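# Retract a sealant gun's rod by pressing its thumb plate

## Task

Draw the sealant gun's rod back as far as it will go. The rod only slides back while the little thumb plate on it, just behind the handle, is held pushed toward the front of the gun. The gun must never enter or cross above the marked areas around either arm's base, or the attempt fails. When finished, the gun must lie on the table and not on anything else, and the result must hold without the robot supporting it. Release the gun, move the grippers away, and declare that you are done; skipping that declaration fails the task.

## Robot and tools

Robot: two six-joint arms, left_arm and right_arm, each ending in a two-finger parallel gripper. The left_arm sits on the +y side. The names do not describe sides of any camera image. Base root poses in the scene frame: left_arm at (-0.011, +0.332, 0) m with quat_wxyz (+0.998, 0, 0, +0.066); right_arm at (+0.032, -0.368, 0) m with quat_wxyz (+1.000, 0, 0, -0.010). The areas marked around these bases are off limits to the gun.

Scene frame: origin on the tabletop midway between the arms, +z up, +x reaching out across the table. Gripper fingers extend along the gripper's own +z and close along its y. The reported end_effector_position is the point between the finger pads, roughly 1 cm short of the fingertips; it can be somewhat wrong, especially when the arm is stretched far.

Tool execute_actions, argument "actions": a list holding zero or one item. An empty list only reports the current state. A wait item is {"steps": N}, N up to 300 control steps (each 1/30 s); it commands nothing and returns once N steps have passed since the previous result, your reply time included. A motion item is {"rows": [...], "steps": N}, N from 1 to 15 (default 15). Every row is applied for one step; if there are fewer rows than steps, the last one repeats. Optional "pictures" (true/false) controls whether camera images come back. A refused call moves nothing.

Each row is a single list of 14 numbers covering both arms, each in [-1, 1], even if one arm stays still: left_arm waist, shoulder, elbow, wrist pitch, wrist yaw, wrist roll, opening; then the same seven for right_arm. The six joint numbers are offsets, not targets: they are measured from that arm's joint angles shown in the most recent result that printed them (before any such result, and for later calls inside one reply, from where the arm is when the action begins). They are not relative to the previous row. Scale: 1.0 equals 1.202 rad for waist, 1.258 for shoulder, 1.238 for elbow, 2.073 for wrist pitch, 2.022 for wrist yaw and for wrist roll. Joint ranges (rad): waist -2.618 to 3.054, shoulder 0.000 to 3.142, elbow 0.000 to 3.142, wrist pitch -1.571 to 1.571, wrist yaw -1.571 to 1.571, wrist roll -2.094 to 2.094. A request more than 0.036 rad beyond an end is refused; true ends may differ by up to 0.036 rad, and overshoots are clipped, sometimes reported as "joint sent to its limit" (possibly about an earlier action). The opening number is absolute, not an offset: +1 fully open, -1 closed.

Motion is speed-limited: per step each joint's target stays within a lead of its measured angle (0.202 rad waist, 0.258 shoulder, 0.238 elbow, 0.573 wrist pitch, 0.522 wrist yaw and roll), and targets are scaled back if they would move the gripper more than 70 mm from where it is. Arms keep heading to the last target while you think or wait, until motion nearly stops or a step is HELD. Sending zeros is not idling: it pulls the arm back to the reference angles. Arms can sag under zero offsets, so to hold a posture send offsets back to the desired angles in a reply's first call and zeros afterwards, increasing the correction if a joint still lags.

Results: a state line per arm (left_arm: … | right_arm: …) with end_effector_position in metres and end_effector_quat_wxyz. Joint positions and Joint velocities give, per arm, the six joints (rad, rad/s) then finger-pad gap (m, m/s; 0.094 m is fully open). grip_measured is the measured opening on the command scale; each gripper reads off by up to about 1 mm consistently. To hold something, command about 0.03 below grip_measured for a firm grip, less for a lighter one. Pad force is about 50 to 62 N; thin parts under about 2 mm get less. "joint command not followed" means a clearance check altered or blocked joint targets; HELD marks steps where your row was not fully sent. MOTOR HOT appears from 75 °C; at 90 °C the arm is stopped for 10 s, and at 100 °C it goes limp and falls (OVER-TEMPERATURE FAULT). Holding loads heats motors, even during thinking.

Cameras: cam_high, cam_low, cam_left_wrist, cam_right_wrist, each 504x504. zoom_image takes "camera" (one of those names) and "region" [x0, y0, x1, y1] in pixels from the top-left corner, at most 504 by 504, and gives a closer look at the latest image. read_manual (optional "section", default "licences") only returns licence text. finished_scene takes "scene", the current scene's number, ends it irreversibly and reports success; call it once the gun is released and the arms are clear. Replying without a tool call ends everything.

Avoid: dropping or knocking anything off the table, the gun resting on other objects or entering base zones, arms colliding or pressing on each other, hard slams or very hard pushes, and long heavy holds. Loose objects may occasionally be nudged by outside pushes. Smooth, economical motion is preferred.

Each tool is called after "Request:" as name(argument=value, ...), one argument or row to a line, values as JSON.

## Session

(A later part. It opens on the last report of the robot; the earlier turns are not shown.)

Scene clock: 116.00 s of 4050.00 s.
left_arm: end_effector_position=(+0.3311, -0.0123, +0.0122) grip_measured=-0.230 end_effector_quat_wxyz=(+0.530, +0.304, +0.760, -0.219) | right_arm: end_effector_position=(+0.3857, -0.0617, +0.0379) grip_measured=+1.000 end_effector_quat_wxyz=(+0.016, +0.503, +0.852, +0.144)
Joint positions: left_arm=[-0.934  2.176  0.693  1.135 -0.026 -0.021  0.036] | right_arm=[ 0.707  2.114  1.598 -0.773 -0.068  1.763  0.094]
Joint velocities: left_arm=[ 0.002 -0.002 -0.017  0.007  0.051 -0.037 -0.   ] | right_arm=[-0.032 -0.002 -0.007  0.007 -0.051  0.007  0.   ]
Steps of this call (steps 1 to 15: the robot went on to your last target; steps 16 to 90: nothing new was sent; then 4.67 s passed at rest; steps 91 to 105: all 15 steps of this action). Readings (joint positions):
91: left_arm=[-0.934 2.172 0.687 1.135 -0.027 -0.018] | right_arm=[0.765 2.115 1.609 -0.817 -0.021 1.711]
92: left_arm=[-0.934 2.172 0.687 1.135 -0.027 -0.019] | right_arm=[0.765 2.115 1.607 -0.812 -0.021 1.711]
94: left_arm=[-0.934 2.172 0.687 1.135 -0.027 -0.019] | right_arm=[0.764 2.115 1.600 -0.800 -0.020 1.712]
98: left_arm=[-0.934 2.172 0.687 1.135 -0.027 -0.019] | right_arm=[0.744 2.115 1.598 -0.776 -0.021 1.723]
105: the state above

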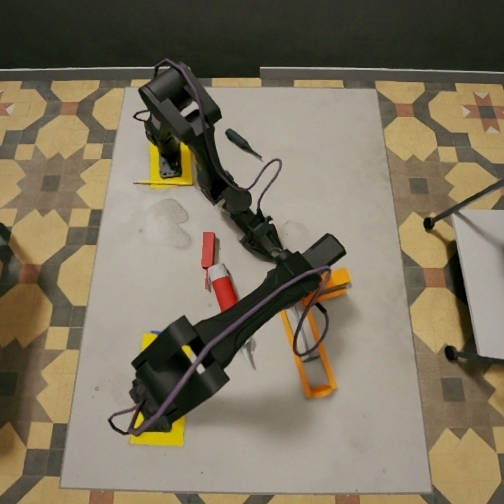

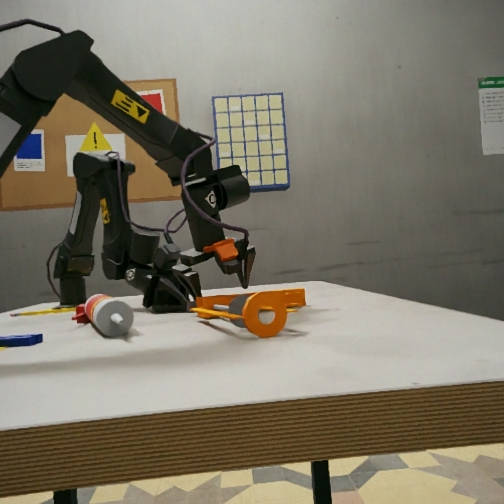

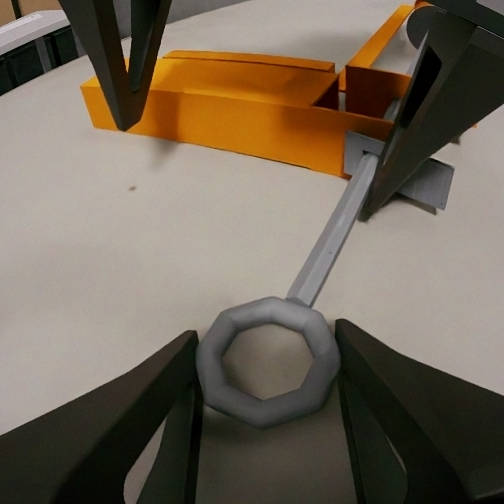

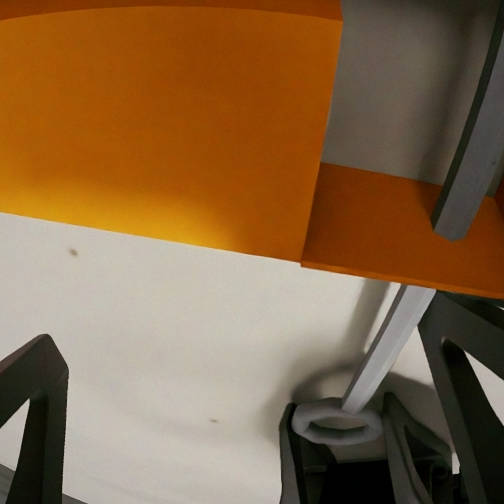

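Request:
execute_actions(
  actions=[
    {"rows":[[0,0,0,0,0,0,-0.5,0.02,0,0,-0.01,0.03,0,1],[0,0,0,0,0,0,-0.5,0.02,0,0,-0.02,0.03,0,1],[0,0,0,0,0,0,-0.5,0.02,0,0,-0.03,0.03,0,1],[0,0,0,0,0,0,-0.5,0.02,0,0,-0.04,0.03,0,1],[0,0,0,0,0,0,-0.5,0.02,0,0,-0.05,0.03,0,1],[0,0,0,0,0,0,-0.5,0,0,0,-0.05,0.05,0,1],[0,0,0,0,0,0,-0.5,-0.02,0,0,-0.055,0.07,0,1],[0,0,0,0,0,0,-0.5,-0.04,0,0,-0.06,0.09,0,1],[0,0,0,0,0,0,-0.5,-0.07,0,0,-0.065,0.11,0,1],[0,0,0,0,0,0,-0.5,-0.1,0,0,-0.07,0.13,0,1]],"steps":15},
  ],
)

Scene clock: 127.30 s of 4050.00 s.
left_arm: end_effector_position=(+0.3251, -0.0212, +0.0132) grip_measured=-0.230 end_effector_quat_wxyz=(+0.526, +0.315, +0.755, -0.235) | right_arm: end_effector_position=(+0.3849, -0.0766, +0.0363) grip_measured=+1.000 end_effector_quat_wxyz=(+0.012, +0.541, +0.832, +0.123)
Joint positions: left_arm=[-0.944  2.179  0.701  1.134  0.005 -0.024  0.036] | right_arm=[ 0.687  2.111  1.598 -0.817 -0.056  1.826  0.094]
Joint velocities: left_arm=[-0.051  0.017  0.037 -0.022  0.139 -0.007 -0.   ] | right_arm=[-0.11  -0.007  0.002 -0.183 -0.022  0.081  0.   ]
Steps of this call (steps 1 to 15: the robot went on to your last target; steps 16 to 90: nothing new was sent; then 7.80 s passed at rest; steps 91 to 105: all 15 steps of this action). Readings (joint positions):
91: left_arm=[-0.934 2.176 0.693 1.135 -0.026 -0.021] | right_arm=[0.712 2.114 1.598 -0.774 -0.073 1.770]
92: left_arm=[-0.934 2.176 0.693 1.135 -0.027 -0.021] | right_arm=[0.716 2.114 1.598 -0.774 -0.068 1.770]
94: left_arm=[-0.934 2.176 0.693 1.135 -0.027 -0.021] | right_arm=[0.724 2.114 1.598 -0.781 -0.054 1.770]
98: left_arm=[-0.934 2.176 0.693 1.135 -0.024 -0.021] | right_arm=[0.726 2.114 1.598 -0.795 -0.039 1.778]
105: the state above

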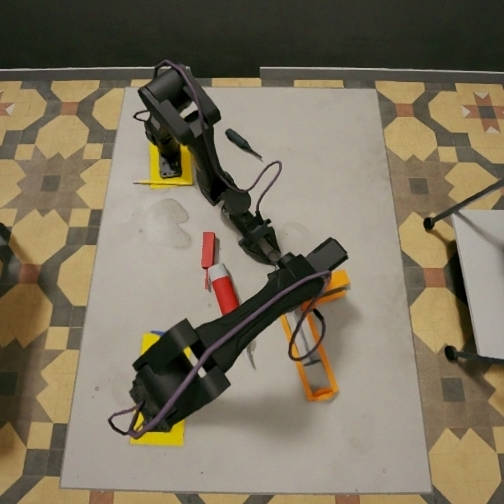

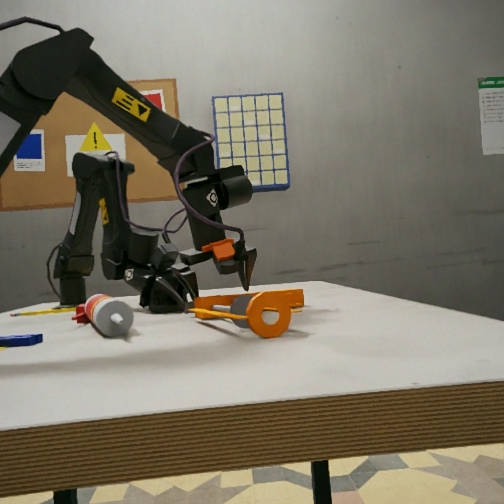

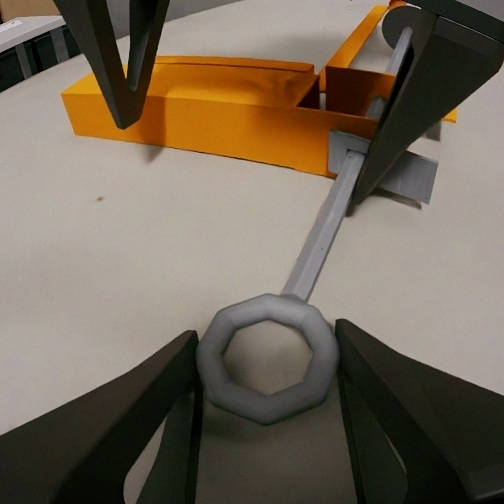

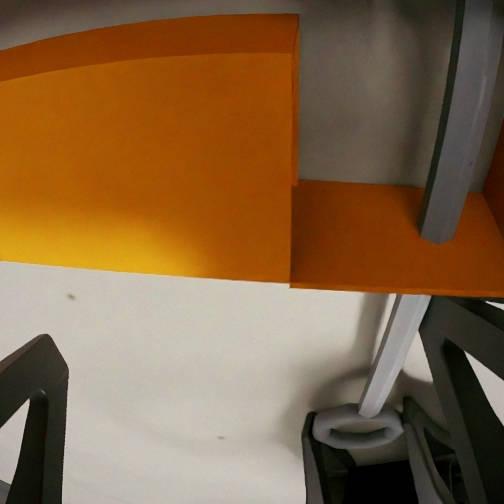

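Request:
execute_actions(
  actions=[
    {"rows":[[0,0,0,0,0,0,-0.5,0.03,0,0,0,0,-0.03,1],[0,0,0,0,0,0,-0.5,0.04,0,0,0,0,-0.06,1],[0,0,0,0,0,0,-0.5,0.04,-0.03,-0.05,0.012,0,-0.09,1],[0,0,0,0,0,0,-0.5,0.04,-0.03,-0.05,0.012,0,-0.09,1],[0,0,0,0,0,0,-0.5,0.04,-0.06,-0.1,0.024,0,-0.09,1],[0,0,0,0,0,0,-0.5,0.04,-0.06,-0.1,0.024,0,-0.09,1],[0,0,0,0,0,0,-0.5,0.04,-0.09,-0.15,0.036,0,-0.09,1]],"steps":15},
  ],
)

Scene clock: 137.77 s of 4050.00 s.
left_arm: end_effector_position=(+0.3225, -0.0251, +0.0134) grip_measured=-0.230 end_effector_quat_wxyz=(+0.523, +0.320, +0.752, -0.242) | right_arm: end_effector_position=(+0.3456, -0.0801, +0.0281) grip_measured=+1.000 end_effector_quat_wxyz=(+0.015, +0.449, +0.886, +0.114)
Joint positions: left_arm=[-0.948  2.181  0.705  1.133  0.018 -0.024  0.036] | right_arm=[ 0.737  2.019  1.429 -0.759 -0.058  1.661  0.094]
Joint velocities: left_arm=[ 0.012  0.002 -0.007 -0.022  0.007 -0.037 -0.   ] | right_arm=[-0.012 -0.007  0.002  0.11   0.007 -0.051  0.   ]
Steps of this call (steps 1 to 30: the robot went on to your last target; steps 31 to 90: nothing new was sent; then 6.97 s passed at rest; steps 91 to 105: all 15 steps of this action). Readings (joint positions):
91: left_arm=[-0.948 2.181 0.705 1.133 0.020 -0.024] | right_arm=[0.678 2.110 1.598 -0.836 -0.054 1.828]
92: left_arm=[-0.948 2.181 0.705 1.133 0.019 -0.024] | right_arm=[0.685 2.110 1.598 -0.833 -0.054 1.809]
94: left_arm=[-0.948 2.181 0.705 1.133 0.018 -0.024] | right_arm=[0.706 2.103 1.579 -0.813 -0.054 1.755]
98: left_arm=[-0.948 2.181 0.705 1.133 0.018 -0.024] | right_arm=[0.736 2.044 1.469 -0.773 -0.057 1.694]
105: the state above

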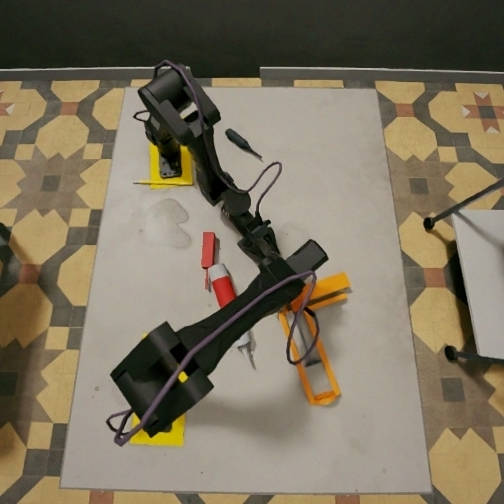

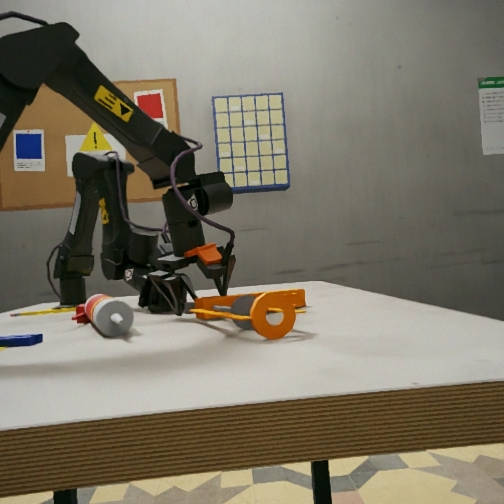

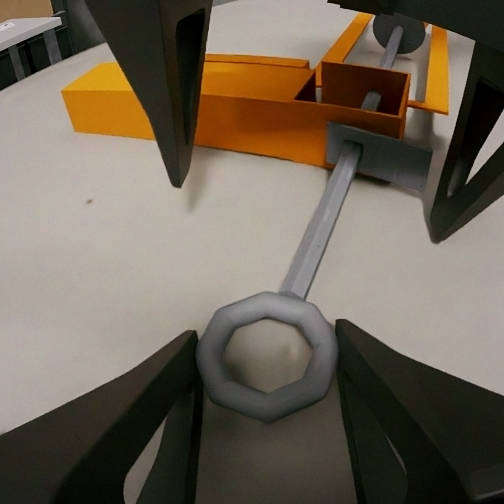

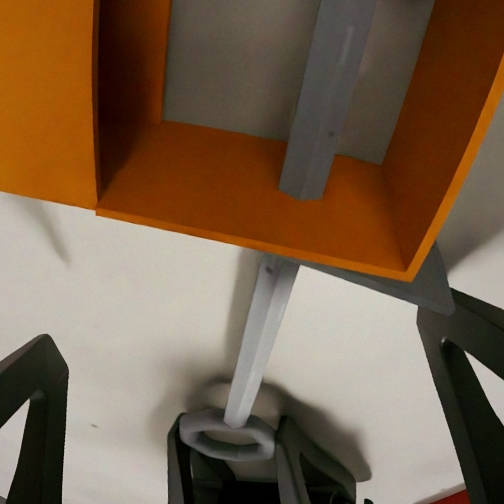

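Request:
execute_actions(
  actions=[
    {"rows":[[0,0,0,0,0,0,-0.5,0.01,0,0,0,0,0,0.75],[0,0,0,0,0,0,-0.5,0.01,0,0,0,0,0,0.5],[0,0,0,0,0,0,-0.5,0.01,0,0,0,0,0,0.5],[0,0,0,0,0,0,-0.5,0.01,0,0,0,0,0,0.5],[0,0,0,0,0,0,-0.5,-0.02,0,0,0,0.02,0,0.5],[0,0,0,0,0,0,-0.5,-0.04,0,0,0,0.04,0,0.5],[0,0,0,0,0,0,-0.5,-0.06,0,0,0,0.06,0,0.5],[0,0,0,0,0,0,-0.5,-0.08,0,0,-0.01,0.08,0,0.5],[0,0,0,0,0,0,-0.5,-0.1,0,0,-0.02,0.1,0,0.5]],"steps":15},
  ],
)

Scene clock: 145.17 s of 4050.00 s.
left_arm: end_effector_position=(+0.3217, -0.0257, +0.0131) grip_measured=-0.230 end_effector_quat_wxyz=(+0.522, +0.321, +0.752, -0.244) | right_arm: end_effector_position=(+0.3786, -0.1203, +0.0287) grip_measured=+0.502 end_effector_quat_wxyz=(+0.057, +0.499, +0.859, +0.098)
Joint positions: left_arm=[-0.949  2.181  0.705  1.132  0.023 -0.024  0.036] | right_arm=[ 0.649  2.017  1.429 -0.758  0.024  1.679  0.071]
Joint velocities: left_arm=[ 0.002 -0.017  0.017 -0.022  0.168 -0.037 -0.   ] | right_arm=[-0.09  -0.012 -0.017  0.022  0.081  0.095  0.   ]
Steps of this call (steps 1 to 30: the robot went on to your last target; steps 31 to 90: nothing new was sent; then 3.90 s passed at rest; steps 91 to 105: all 15 steps of this action). Readings (joint positions):
91: left_arm=[-0.948 2.181 0.705 1.133 0.018 -0.024] | right_arm=[0.737 2.019 1.429 -0.748 -0.058 1.652]
92: left_arm=[-0.948 2.181 0.705 1.133 0.018 -0.024] | right_arm=[0.737 2.019 1.429 -0.748 -0.058 1.652]
94: left_arm=[-0.948 2.181 0.705 1.133 0.018 -0.024] | right_arm=[0.737 2.019 1.429 -0.748 -0.058 1.653]
98: left_arm=[-0.948 2.181 0.705 1.133 0.020 -0.024] | right_arm=[0.722 2.018 1.429 -0.743 -0.041 1.663]
105: the state above

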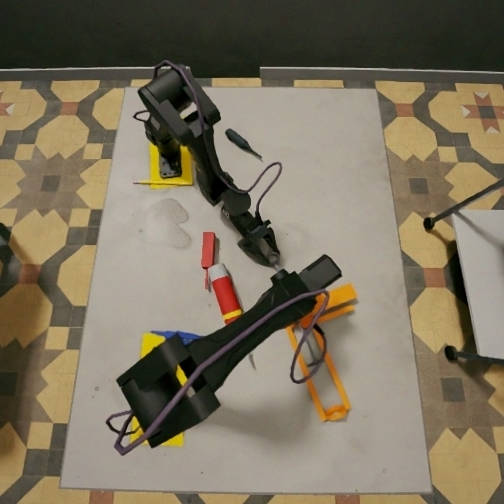

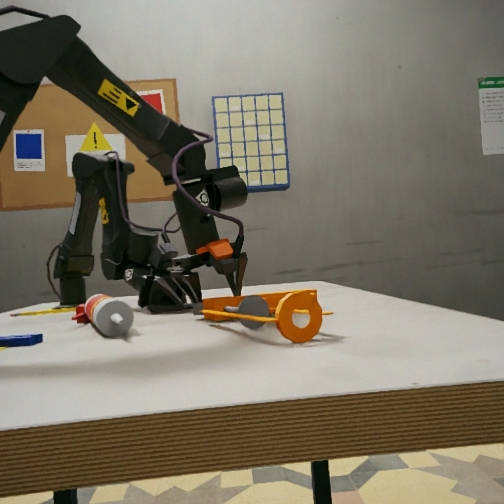

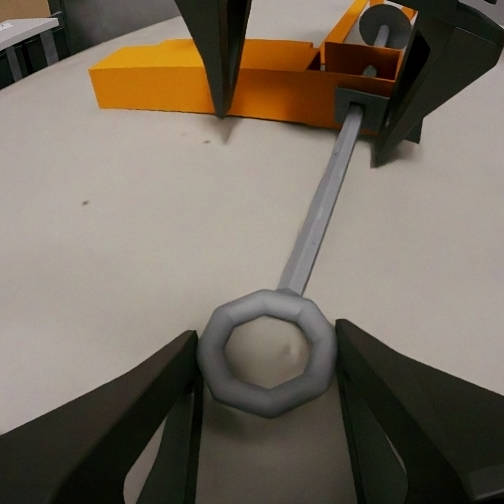

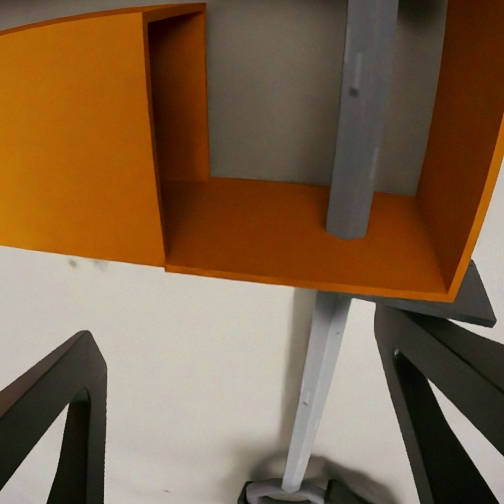

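Request:
execute_actions(
  actions=[
    {"rows":[[0,0,0,0,0,0,-0.5,-0.025,-0.015,-0.022,0.005,0,0,0.5],[0,0,0,0,0,0,-0.5,-0.025,-0.015,-0.022,0.005,0,0,0.5],[0,0,0,0,0,0,-0.5,-0.05,-0.03,-0.045,0.01,0.01,0,0.5],[0,0,0,0,0,0,-0.5,-0.05,-0.03,-0.045,0.01,0.01,0,0.5],[0,0,0,0,0,0,-0.5,-0.075,-0.045,-0.068,0.015,0.02,0,0.5],[0,0,0,0,0,0,-0.5,-0.075,-0.045,-0.068,0.015,0.02,0,0.5],[0,0,0,0,0,0,-0.5,-0.1,-0.06,-0.09,0.02,0.03,0,0.5],[0,0,0,0,0,0,-0.5,-0.1,-0.06,-0.09,0.02,0.03,0,0.5],[0,0,0,0,0,0,-0.5,-0.13,-0.08,-0.115,0.025,0.04,0,0.5]],"steps":15},
  ],
)

Scene clock: 154.17 s of 4050.00 s.
left_arm: end_effector_position=(+0.3166, -0.0304, +0.0137) grip_measured=-0.230 end_effector_quat_wxyz=(+0.518, +0.329, +0.748, -0.254) | right_arm: end_effector_position=(+0.3950, -0.1617, +0.0376) grip_measured=+0.502 end_effector_quat_wxyz=(+0.056, +0.557, +0.818, +0.133)
Joint positions: left_arm=[-0.954  2.181  0.705  1.134  0.047 -0.025  0.036] | right_arm=[ 0.527  1.925  1.318 -0.674 -0.019  1.704  0.071]
Joint velocities: left_arm=[-0.017 -0.002  0.012 -0.022  0.007 -0.022  0.   ] | right_arm=[-0.007 -0.017 -0.046  0.007 -0.022 -0.022 -0.   ]
Steps of this call (steps 1 to 15: the robot went on to your last target; steps 16 to 90: nothing new was sent; then 5.50 s passed at rest; steps 91 to 105: all 15 steps of this action). Readings (joint positions):
91: left_arm=[-0.949 2.181 0.705 1.132 0.024 -0.024] | right_arm=[0.648 2.016 1.429 -0.755 0.021 1.685]
92: left_arm=[-0.949 2.181 0.705 1.132 0.024 -0.024] | right_arm=[0.647 2.015 1.429 -0.754 0.016 1.685]
94: left_arm=[-0.949 2.181 0.705 1.132 0.024 -0.024] | right_arm=[0.638 2.006 1.415 -0.738 0.004 1.687]
98: left_arm=[-0.949 2.181 0.705 1.133 0.032 -0.024] | right_arm=[0.606 1.963 1.371 -0.695 -0.029 1.698]
105: the state above

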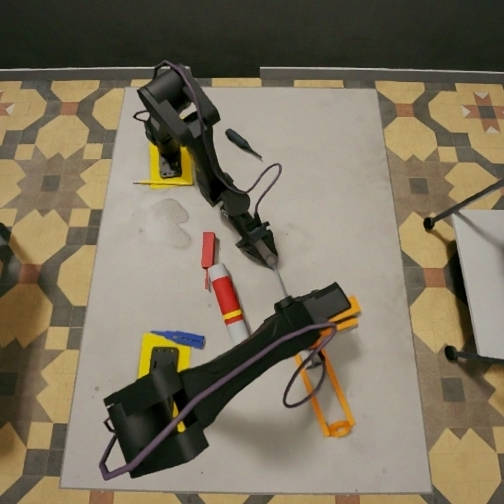

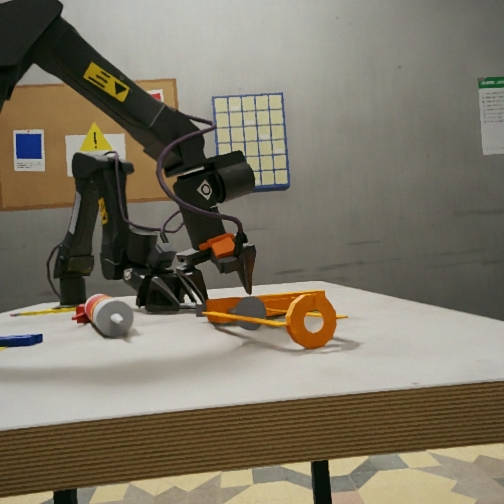

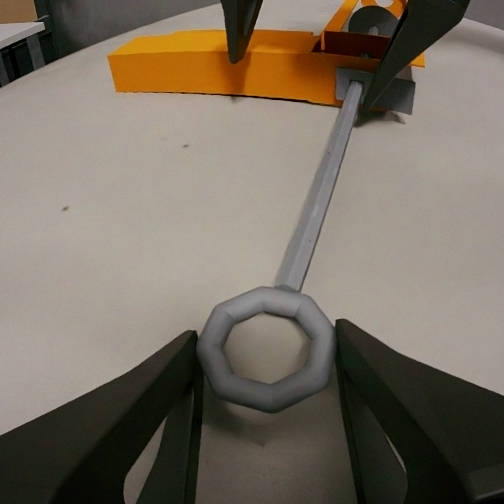

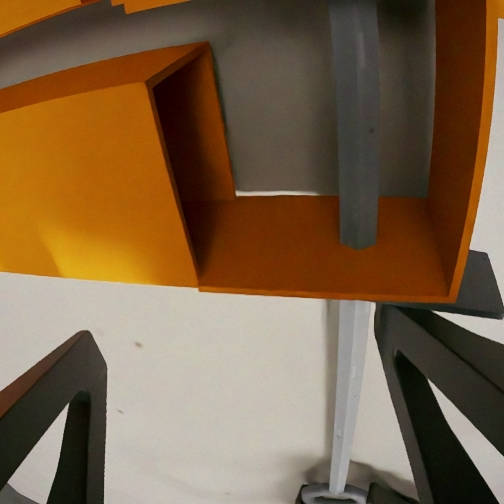

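Request:
execute_actions(
  actions=[
    {"rows":[[0,0,0,0,0,0,-0.5,0,0,0,-0.02,0,-0.02,0.65],[0,0,0,0,0,0,-0.5,0,0,0,-0.03,0,-0.04,0.8],[0,0,0,0,0,0,-0.5,-0.02,0,0,-0.04,0.02,-0.05,0.8],[0,0,0,0,0,0,-0.5,-0.04,0,0,-0.05,0.04,-0.05,0.8],[0,0,0,0,0,0,-0.5,-0.06,0,0,-0.06,0.06,-0.05,0.8],[0,0,0,0,0,0,-0.5,-0.08,0,0,-0.07,0.08,-0.05,0.8],[0,0,0,0,0,0,-0.5,-0.11,0,0,-0.08,0.1,-0.05,0.8]],"steps":15},
  ],
)

Scene clock: 162.60 s of 4050.00 s.
left_arm: end_effector_position=(+0.3158, -0.0313, +0.0139) grip_measured=-0.230 end_effector_quat_wxyz=(+0.516, +0.329, +0.747, -0.258) | right_arm: end_effector_position=(+0.4035, -0.2365, +0.0331) grip_measured=+0.798 end_effector_quat_wxyz=(+0.096, +0.584, +0.805, +0.053)
Joint positions: left_arm=[-0.954  2.181  0.705  1.135  0.053 -0.03   0.036] | right_arm=[ 0.407  1.924  1.318 -0.772  0.107  1.631  0.084]
Joint velocities: left_arm=[-0.027 -0.002 -0.002 -0.051 -0.007 -0.007 -0.   ] | right_arm=[-0.046  0.012  0.007 -0.33   0.447 -0.154 -0.   ]
Steps of this call (steps 1 to 15: the robot went on to your last target; steps 16 to 90: nothing new was sent; then 4.93 s passed at rest; steps 91 to 105: all 15 steps of this action). Readings (joint positions):
91: left_arm=[-0.954 2.181 0.705 1.134 0.049 -0.025] | right_arm=[0.529 1.925 1.318 -0.673 -0.026 1.703]
92: left_arm=[-0.954 2.181 0.705 1.134 0.049 -0.025] | right_arm=[0.529 1.925 1.318 -0.673 -0.033 1.694]
94: left_arm=[-0.954 2.181 0.705 1.134 0.050 -0.025] | right_arm=[0.528 1.925 1.318 -0.673 -0.036 1.672]
98: left_arm=[-0.954 2.181 0.705 1.134 0.053 -0.025] | right_arm=[0.490 1.924 1.318 -0.695 0.002 1.654]
105: the state above

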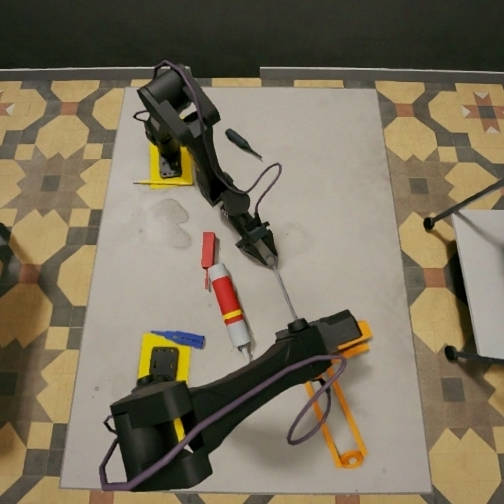

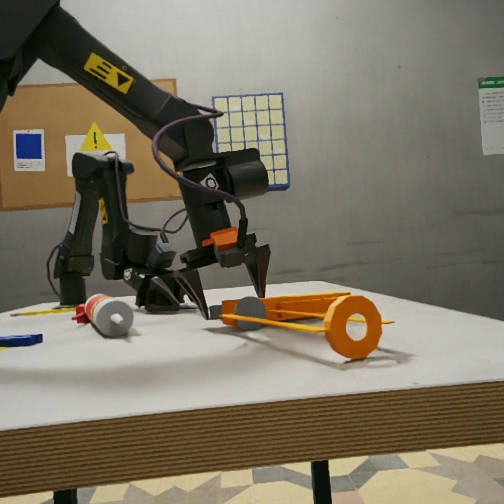

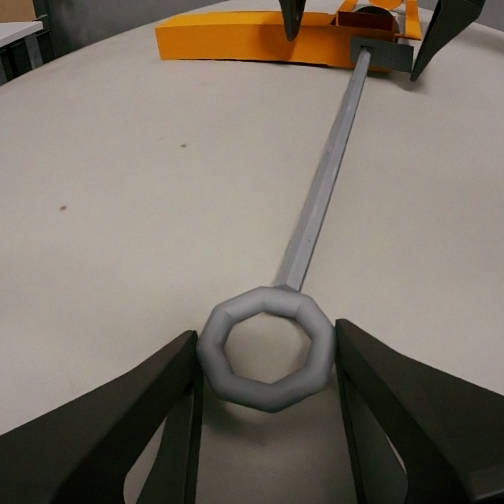

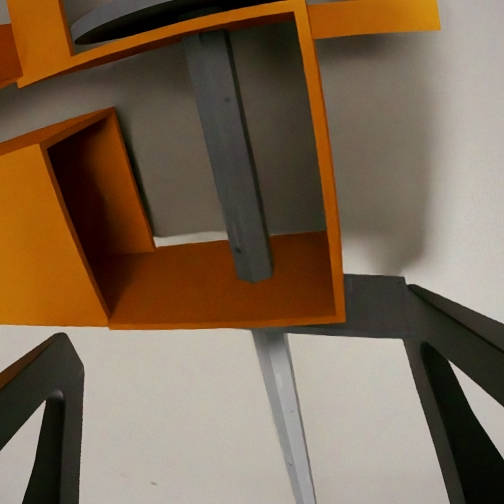

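Request:
execute_actions(
  actions=[
    {"rows":[[0,0,0,0,0,0,-0.5,0.015,0,0,0,0,0,0.8],[0,0,0,0,0,0,-0.5,0.015,0,0,0,0,0,0.6],[0,0,0,0,0,0,-0.5,0.015,0,0,0,0,0,0.5],[0,0,0,0,0,0,-0.5,0.015,0,0,0,0,0,0.5],[0,0,0,0,0,0,-0.5,0,0,0,0,0,0,0.5],[0,0,0,0,0,0,-0.5,-0.02,0,0,0,0.02,0,0.5],[0,0,0,0,0,0,-0.5,-0.04,0,0,0,0.03,0,0.5]],"steps":15},
  ],
)

Scene clock: 169.90 s of 4050.00 s.
left_arm: end_effector_position=(+0.3162, -0.0315, +0.0151) grip_measured=-0.230 end_effector_quat_wxyz=(+0.518, +0.327, +0.747, -0.259) | right_arm: end_effector_position=(+0.4003, -0.2436, +0.0321) grip_measured=+0.502 end_effector_quat_wxyz=(+0.092, +0.584, +0.806, +0.042)
Joint positions: left_arm=[-0.954  2.181  0.705  1.14   0.052 -0.033  0.036] | right_arm=[ 0.394  1.924  1.318 -0.794  0.109  1.619  0.071]
Joint velocities: left_arm=[ 0.002 -0.012  0.007 -0.007 -0.051  0.022 -0.001] | right_arm=[ 0.002  0.002  0.017 -0.037 -0.051 -0.037 -0.001]
Steps of this call (steps 1 to 30: the robot went on to your last target; steps 31 to 90: nothing new was sent; then 3.80 s passed at rest; steps 91 to 105: all 15 steps of this action). Readings (joint positions):
91: left_arm=[-0.954 2.181 0.705 1.135 0.053 -0.031] | right_arm=[0.407 1.924 1.318 -0.794 0.134 1.604]
92: left_arm=[-0.954 2.181 0.705 1.135 0.053 -0.031] | right_arm=[0.408 1.924 1.318 -0.791 0.129 1.608]
94: left_arm=[-0.954 2.181 0.705 1.135 0.053 -0.032] | right_arm=[0.411 1.924 1.318 -0.793 0.123 1.614]
98: left_arm=[-0.954 2.181 0.705 1.135 0.052 -0.032] | right_arm=[0.400 1.924 1.318 -0.794 0.119 1.620]
105: the state above

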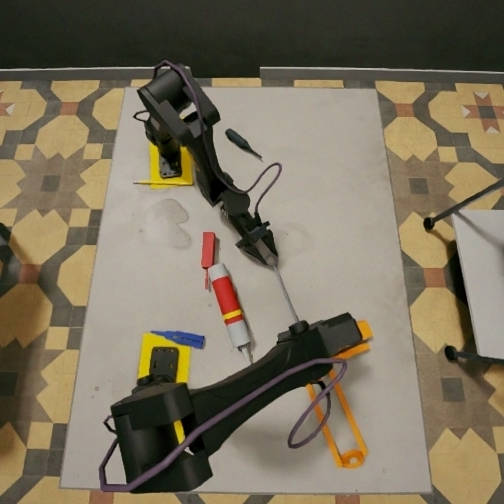

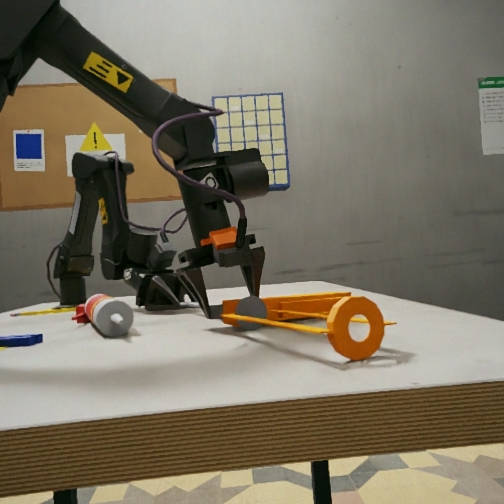

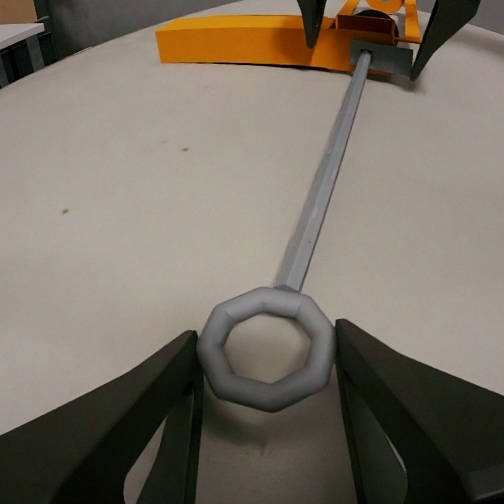

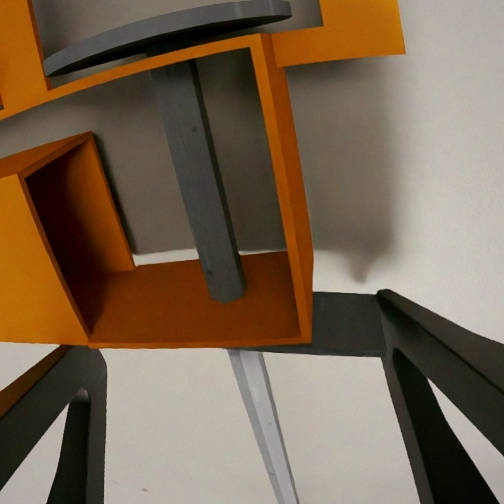

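Request:
execute_actions(
  actions=[
    {"rows":[[0,0,0,0,0,0,-0.5,0.02,0,0,0,0,0,0.8],[0,0,0,0,0,0,-0.5,0.05,0,0,0,0,0,0.8],[0,0,0,0,0,0,-0.5,0.05,0,0,0,0,0,0.8],[0,0,0,0,0,0,-0.5,0.05,0,0,0,0,0,0.8],[0,0,0,0,0,0,-0.5,0.05,0,0,0.02,0,0,0.6],[0,0,0,0,0,0,-0.5,0.05,0,0,0.03,0,0,0.5],[0,0,0,0,0,0,-0.5,0.05,0,0,0.03,0,0,0.5],[0,0,0,0,0,0,-0.5,0.05,0,0,0.03,0,0,0.5],[0,0,0,0,0,0,-0.5,0.02,0,0,0.03,0,0,0.5],[0,0,0,0,0,0,-0.5,-0.01,0,0,0.03,0.02,0,0.5],[0,0,0,0,0,0,-0.5,-0.04,0,0,0.03,0.04,0,0.5],[0,0,0,0,0,0,-0.5,-0.07,0,0,0.03,0.06,0,0.5]],"steps":15},
  ],
)

Scene clock: 178.87 s of 4050.00 s.
left_arm: end_effector_position=(+0.3142, -0.0361, +0.0179) grip_measured=-0.230 end_effector_quat_wxyz=(+0.518, +0.330, +0.742, -0.268) | right_arm: end_effector_position=(+0.4150, -0.2492, +0.0353) grip_measured=+0.502 end_effector_quat_wxyz=(+0.100, +0.600, +0.791, +0.067)
Joint positions: left_arm=[-0.958  2.181  0.711  1.144  0.068 -0.036  0.036] | right_arm=[ 0.361  1.921  1.318 -0.744  0.094  1.628  0.071]
Joint velocities: left_arm=[-0.066  0.012  0.061 -0.022  0.183 -0.007 -0.001] | right_arm=[-0.1   -0.051  0.007  0.007 -0.081  0.022 -0.001]
Steps of this call (steps 1 to 15: the robot went on to your last target; steps 16 to 90: nothing new was sent; then 5.47 s passed at rest; steps 91 to 105: all 15 steps of this action). Readings (joint positions):
91: left_arm=[-0.954 2.181 0.705 1.140 0.052 -0.033] | right_arm=[0.397 1.924 1.318 -0.795 0.106 1.619]
92: left_arm=[-0.954 2.181 0.705 1.140 0.052 -0.034] | right_arm=[0.402 1.924 1.318 -0.795 0.107 1.619]
94: left_arm=[-0.954 2.181 0.705 1.140 0.052 -0.034] | right_arm=[0.421 1.924 1.318 -0.794 0.107 1.619]
98: left_arm=[-0.954 2.181 0.705 1.140 0.052 -0.034] | right_arm=[0.452 1.924 1.318 -0.766 0.106 1.619]
105: the state above

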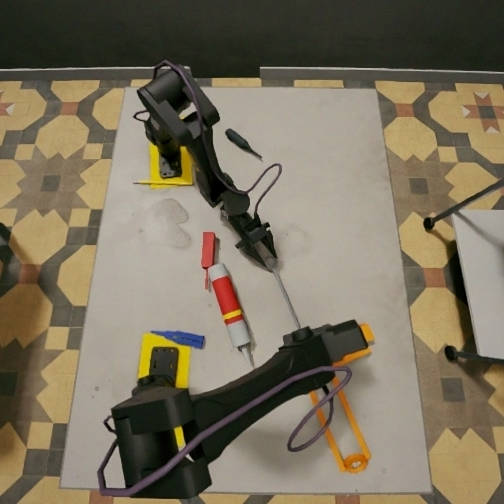

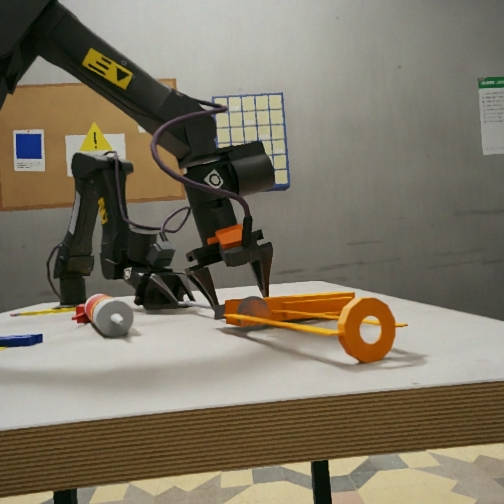

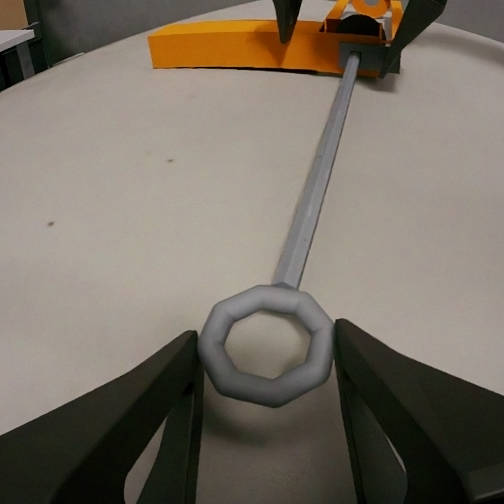

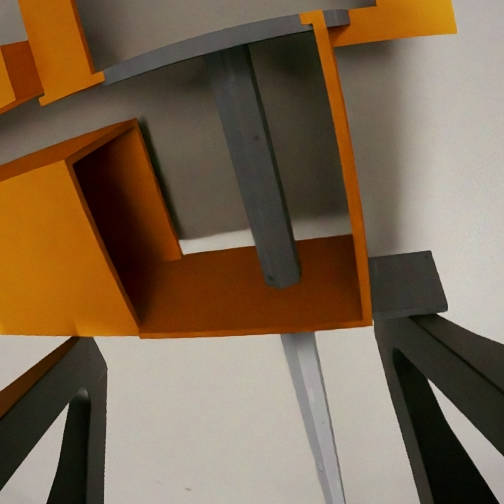

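Request:
execute_actions(
  actions=[
    {"rows":[[0,0,0,0,0,0,0.5,0,0,0,0,0,0,0.5],[0,0,0,0,0,0,0.5,0.03,0,0,0,0,0,0.5],[0,0,0,0,0,0,0.5,0.03,0,0,0,0,0,0.5],[0,0,0,0,0,0,0.5,0.03,0,0,0,0,0,0.5],[0,0,0,0,0,0,0.5,0.03,0,0,0,0,0,0.5],[0,-0.03,-0.05,0,0,0,0.5,0.03,-0.05,0,0,0,0,0.5],[0,-0.06,-0.1,0,0,0,0.5,0.03,-0.1,0,0,0,0,0.5],[0,-0.1,-0.15,0,0,0,0.5,0.03,-0.15,0,0,0,0,0.5],[0.1,-0.2,-0.2,0,0,0,0.5,0.03,-0.25,0,0,0,0,0.5],[0.3,-0.3,-0.2,0,0,0,0.5,0.03,-0.4,0,0,0,0,0.5]],"steps":15},
  ],
  pictures=false,
)

Request:
execute_actions(
  actions=[
    {"rows":[[0.5,0,0,0,0,0,1,-0.6,-0.2,0,0,0,0,1]],"steps":15},
  ],
)

Scene clock: 187.00 s of 4050.00 s.
left_arm: end_effector_position=(+0.3650, +0.0943, +0.0967) grip_measured=+0.497 end_effector_quat_wxyz=(+0.595, +0.215, +0.746, -0.206) | right_arm: end_effector_position=(+0.4112, -0.2341, +0.1965) grip_measured=+0.502 end_effector_quat_wxyz=(+0.210, +0.565, +0.760, +0.243)
Joint positions: left_arm=[-0.669  1.834  0.487  1.139  0.076 -0.037  0.07 ] | right_arm=[ 0.402  1.499  1.308 -0.733  0.099  1.628  0.071]
Joint velocities: left_arm=[ 1.541 -0.662  0.007  0.344 -0.154  0.037  0.001] | right_arm=[-0.002 -1.643 -0.012  0.125 -0.051  0.022 -0.   ]
Steps of this call (steps 1 to 30: the robot went on to your last target; steps 31 to 90: nothing new was sent; then 4.63 s passed at rest; steps 91 to 105: all 15 steps of this action). Readings (joint positions):
91: left_arm=[-0.961 2.181 0.712 1.142 0.061 -0.037] | right_arm=[0.321 1.922 1.318 -0.736 0.186 1.628]
92: left_arm=[-0.961 2.181 0.712 1.142 0.061 -0.037] | right_arm=[0.328 1.922 1.318 -0.736 0.171 1.628]
94: left_arm=[-0.961 2.181 0.712 1.142 0.061 -0.037] | right_arm=[0.356 1.922 1.318 -0.736 0.146 1.628]
98: left_arm=[-0.961 2.142 0.654 1.142 0.061 -0.037] | right_arm=[0.400 1.881 1.313 -0.738 0.109 1.628]
105: the state above

Scene clock: 187.50 s of 4050.00 s.
left_arm: end_effector_position=(+0.4346, +0.3561, +0.1053) grip_measured=+1.000 end_effector_quat_wxyz=(+0.642, -0.024, +0.767, -0.011) | right_arm: end_effector_position=(+0.3769, -0.5136, +0.2927) grip_measured=+1.000 end_effector_quat_wxyz=(+0.384, +0.761, +0.472, +0.224)
Joint positions: left_arm=[-0.056  1.827  0.487  1.162  0.063 -0.037  0.094] | right_arm=[-0.328  1.249  1.308 -0.713  0.11   1.628  0.094]
Joint velocities: left_arm=[-0.027 -0.002 -0.007  0.007  0.081 -0.022  0.   ] | right_arm=[-0.002 -0.007 -0.007 -0.022 -0.022  0.007  0.   ]
Steps of this call (steps 1 to 15: all 15 steps of this action). Readings (joint positions):
1: left_arm=[-0.611 1.820 0.487 1.151 0.077 -0.037] | right_arm=[0.391 1.443 1.308 -0.727 0.093 1.628]
2: left_arm=[-0.550 1.818 0.487 1.164 0.080 -0.037] | right_arm=[0.364 1.392 1.308 -0.724 0.086 1.628]
4: left_arm=[-0.418 1.822 0.487 1.163 0.080 -0.037] | right_arm=[0.261 1.306 1.308 -0.717 0.083 1.628]
8: left_arm=[-0.152 1.827 0.487 1.162 0.076 -0.037] | right_arm=[-0.023 1.239 1.308 -0.708 0.090 1.628]
15: the state above

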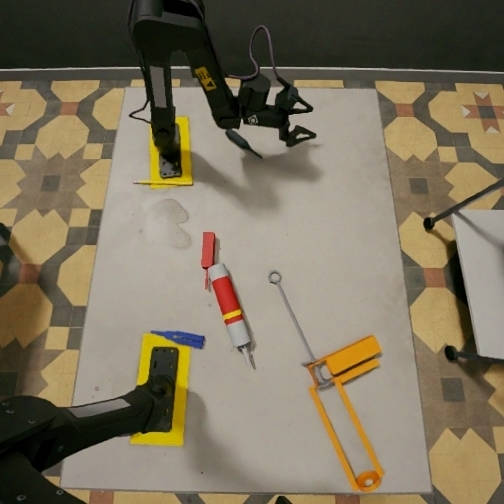

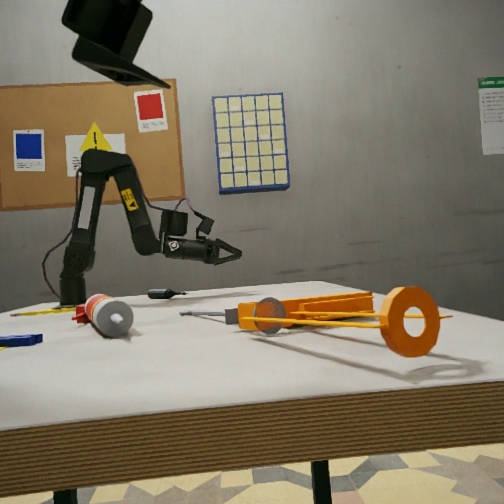

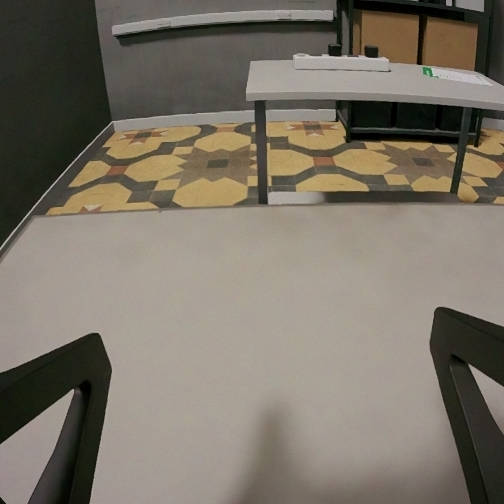

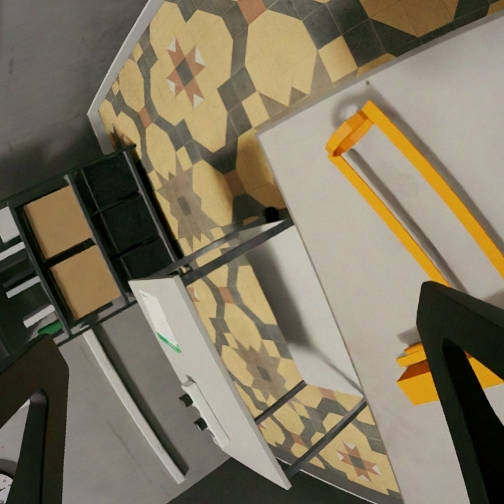

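The rod is fully back, and the gun is on the table near its edge but not over it.

Request:
finished_scene(
  scene=2,
)

The scene is finished: the task was done.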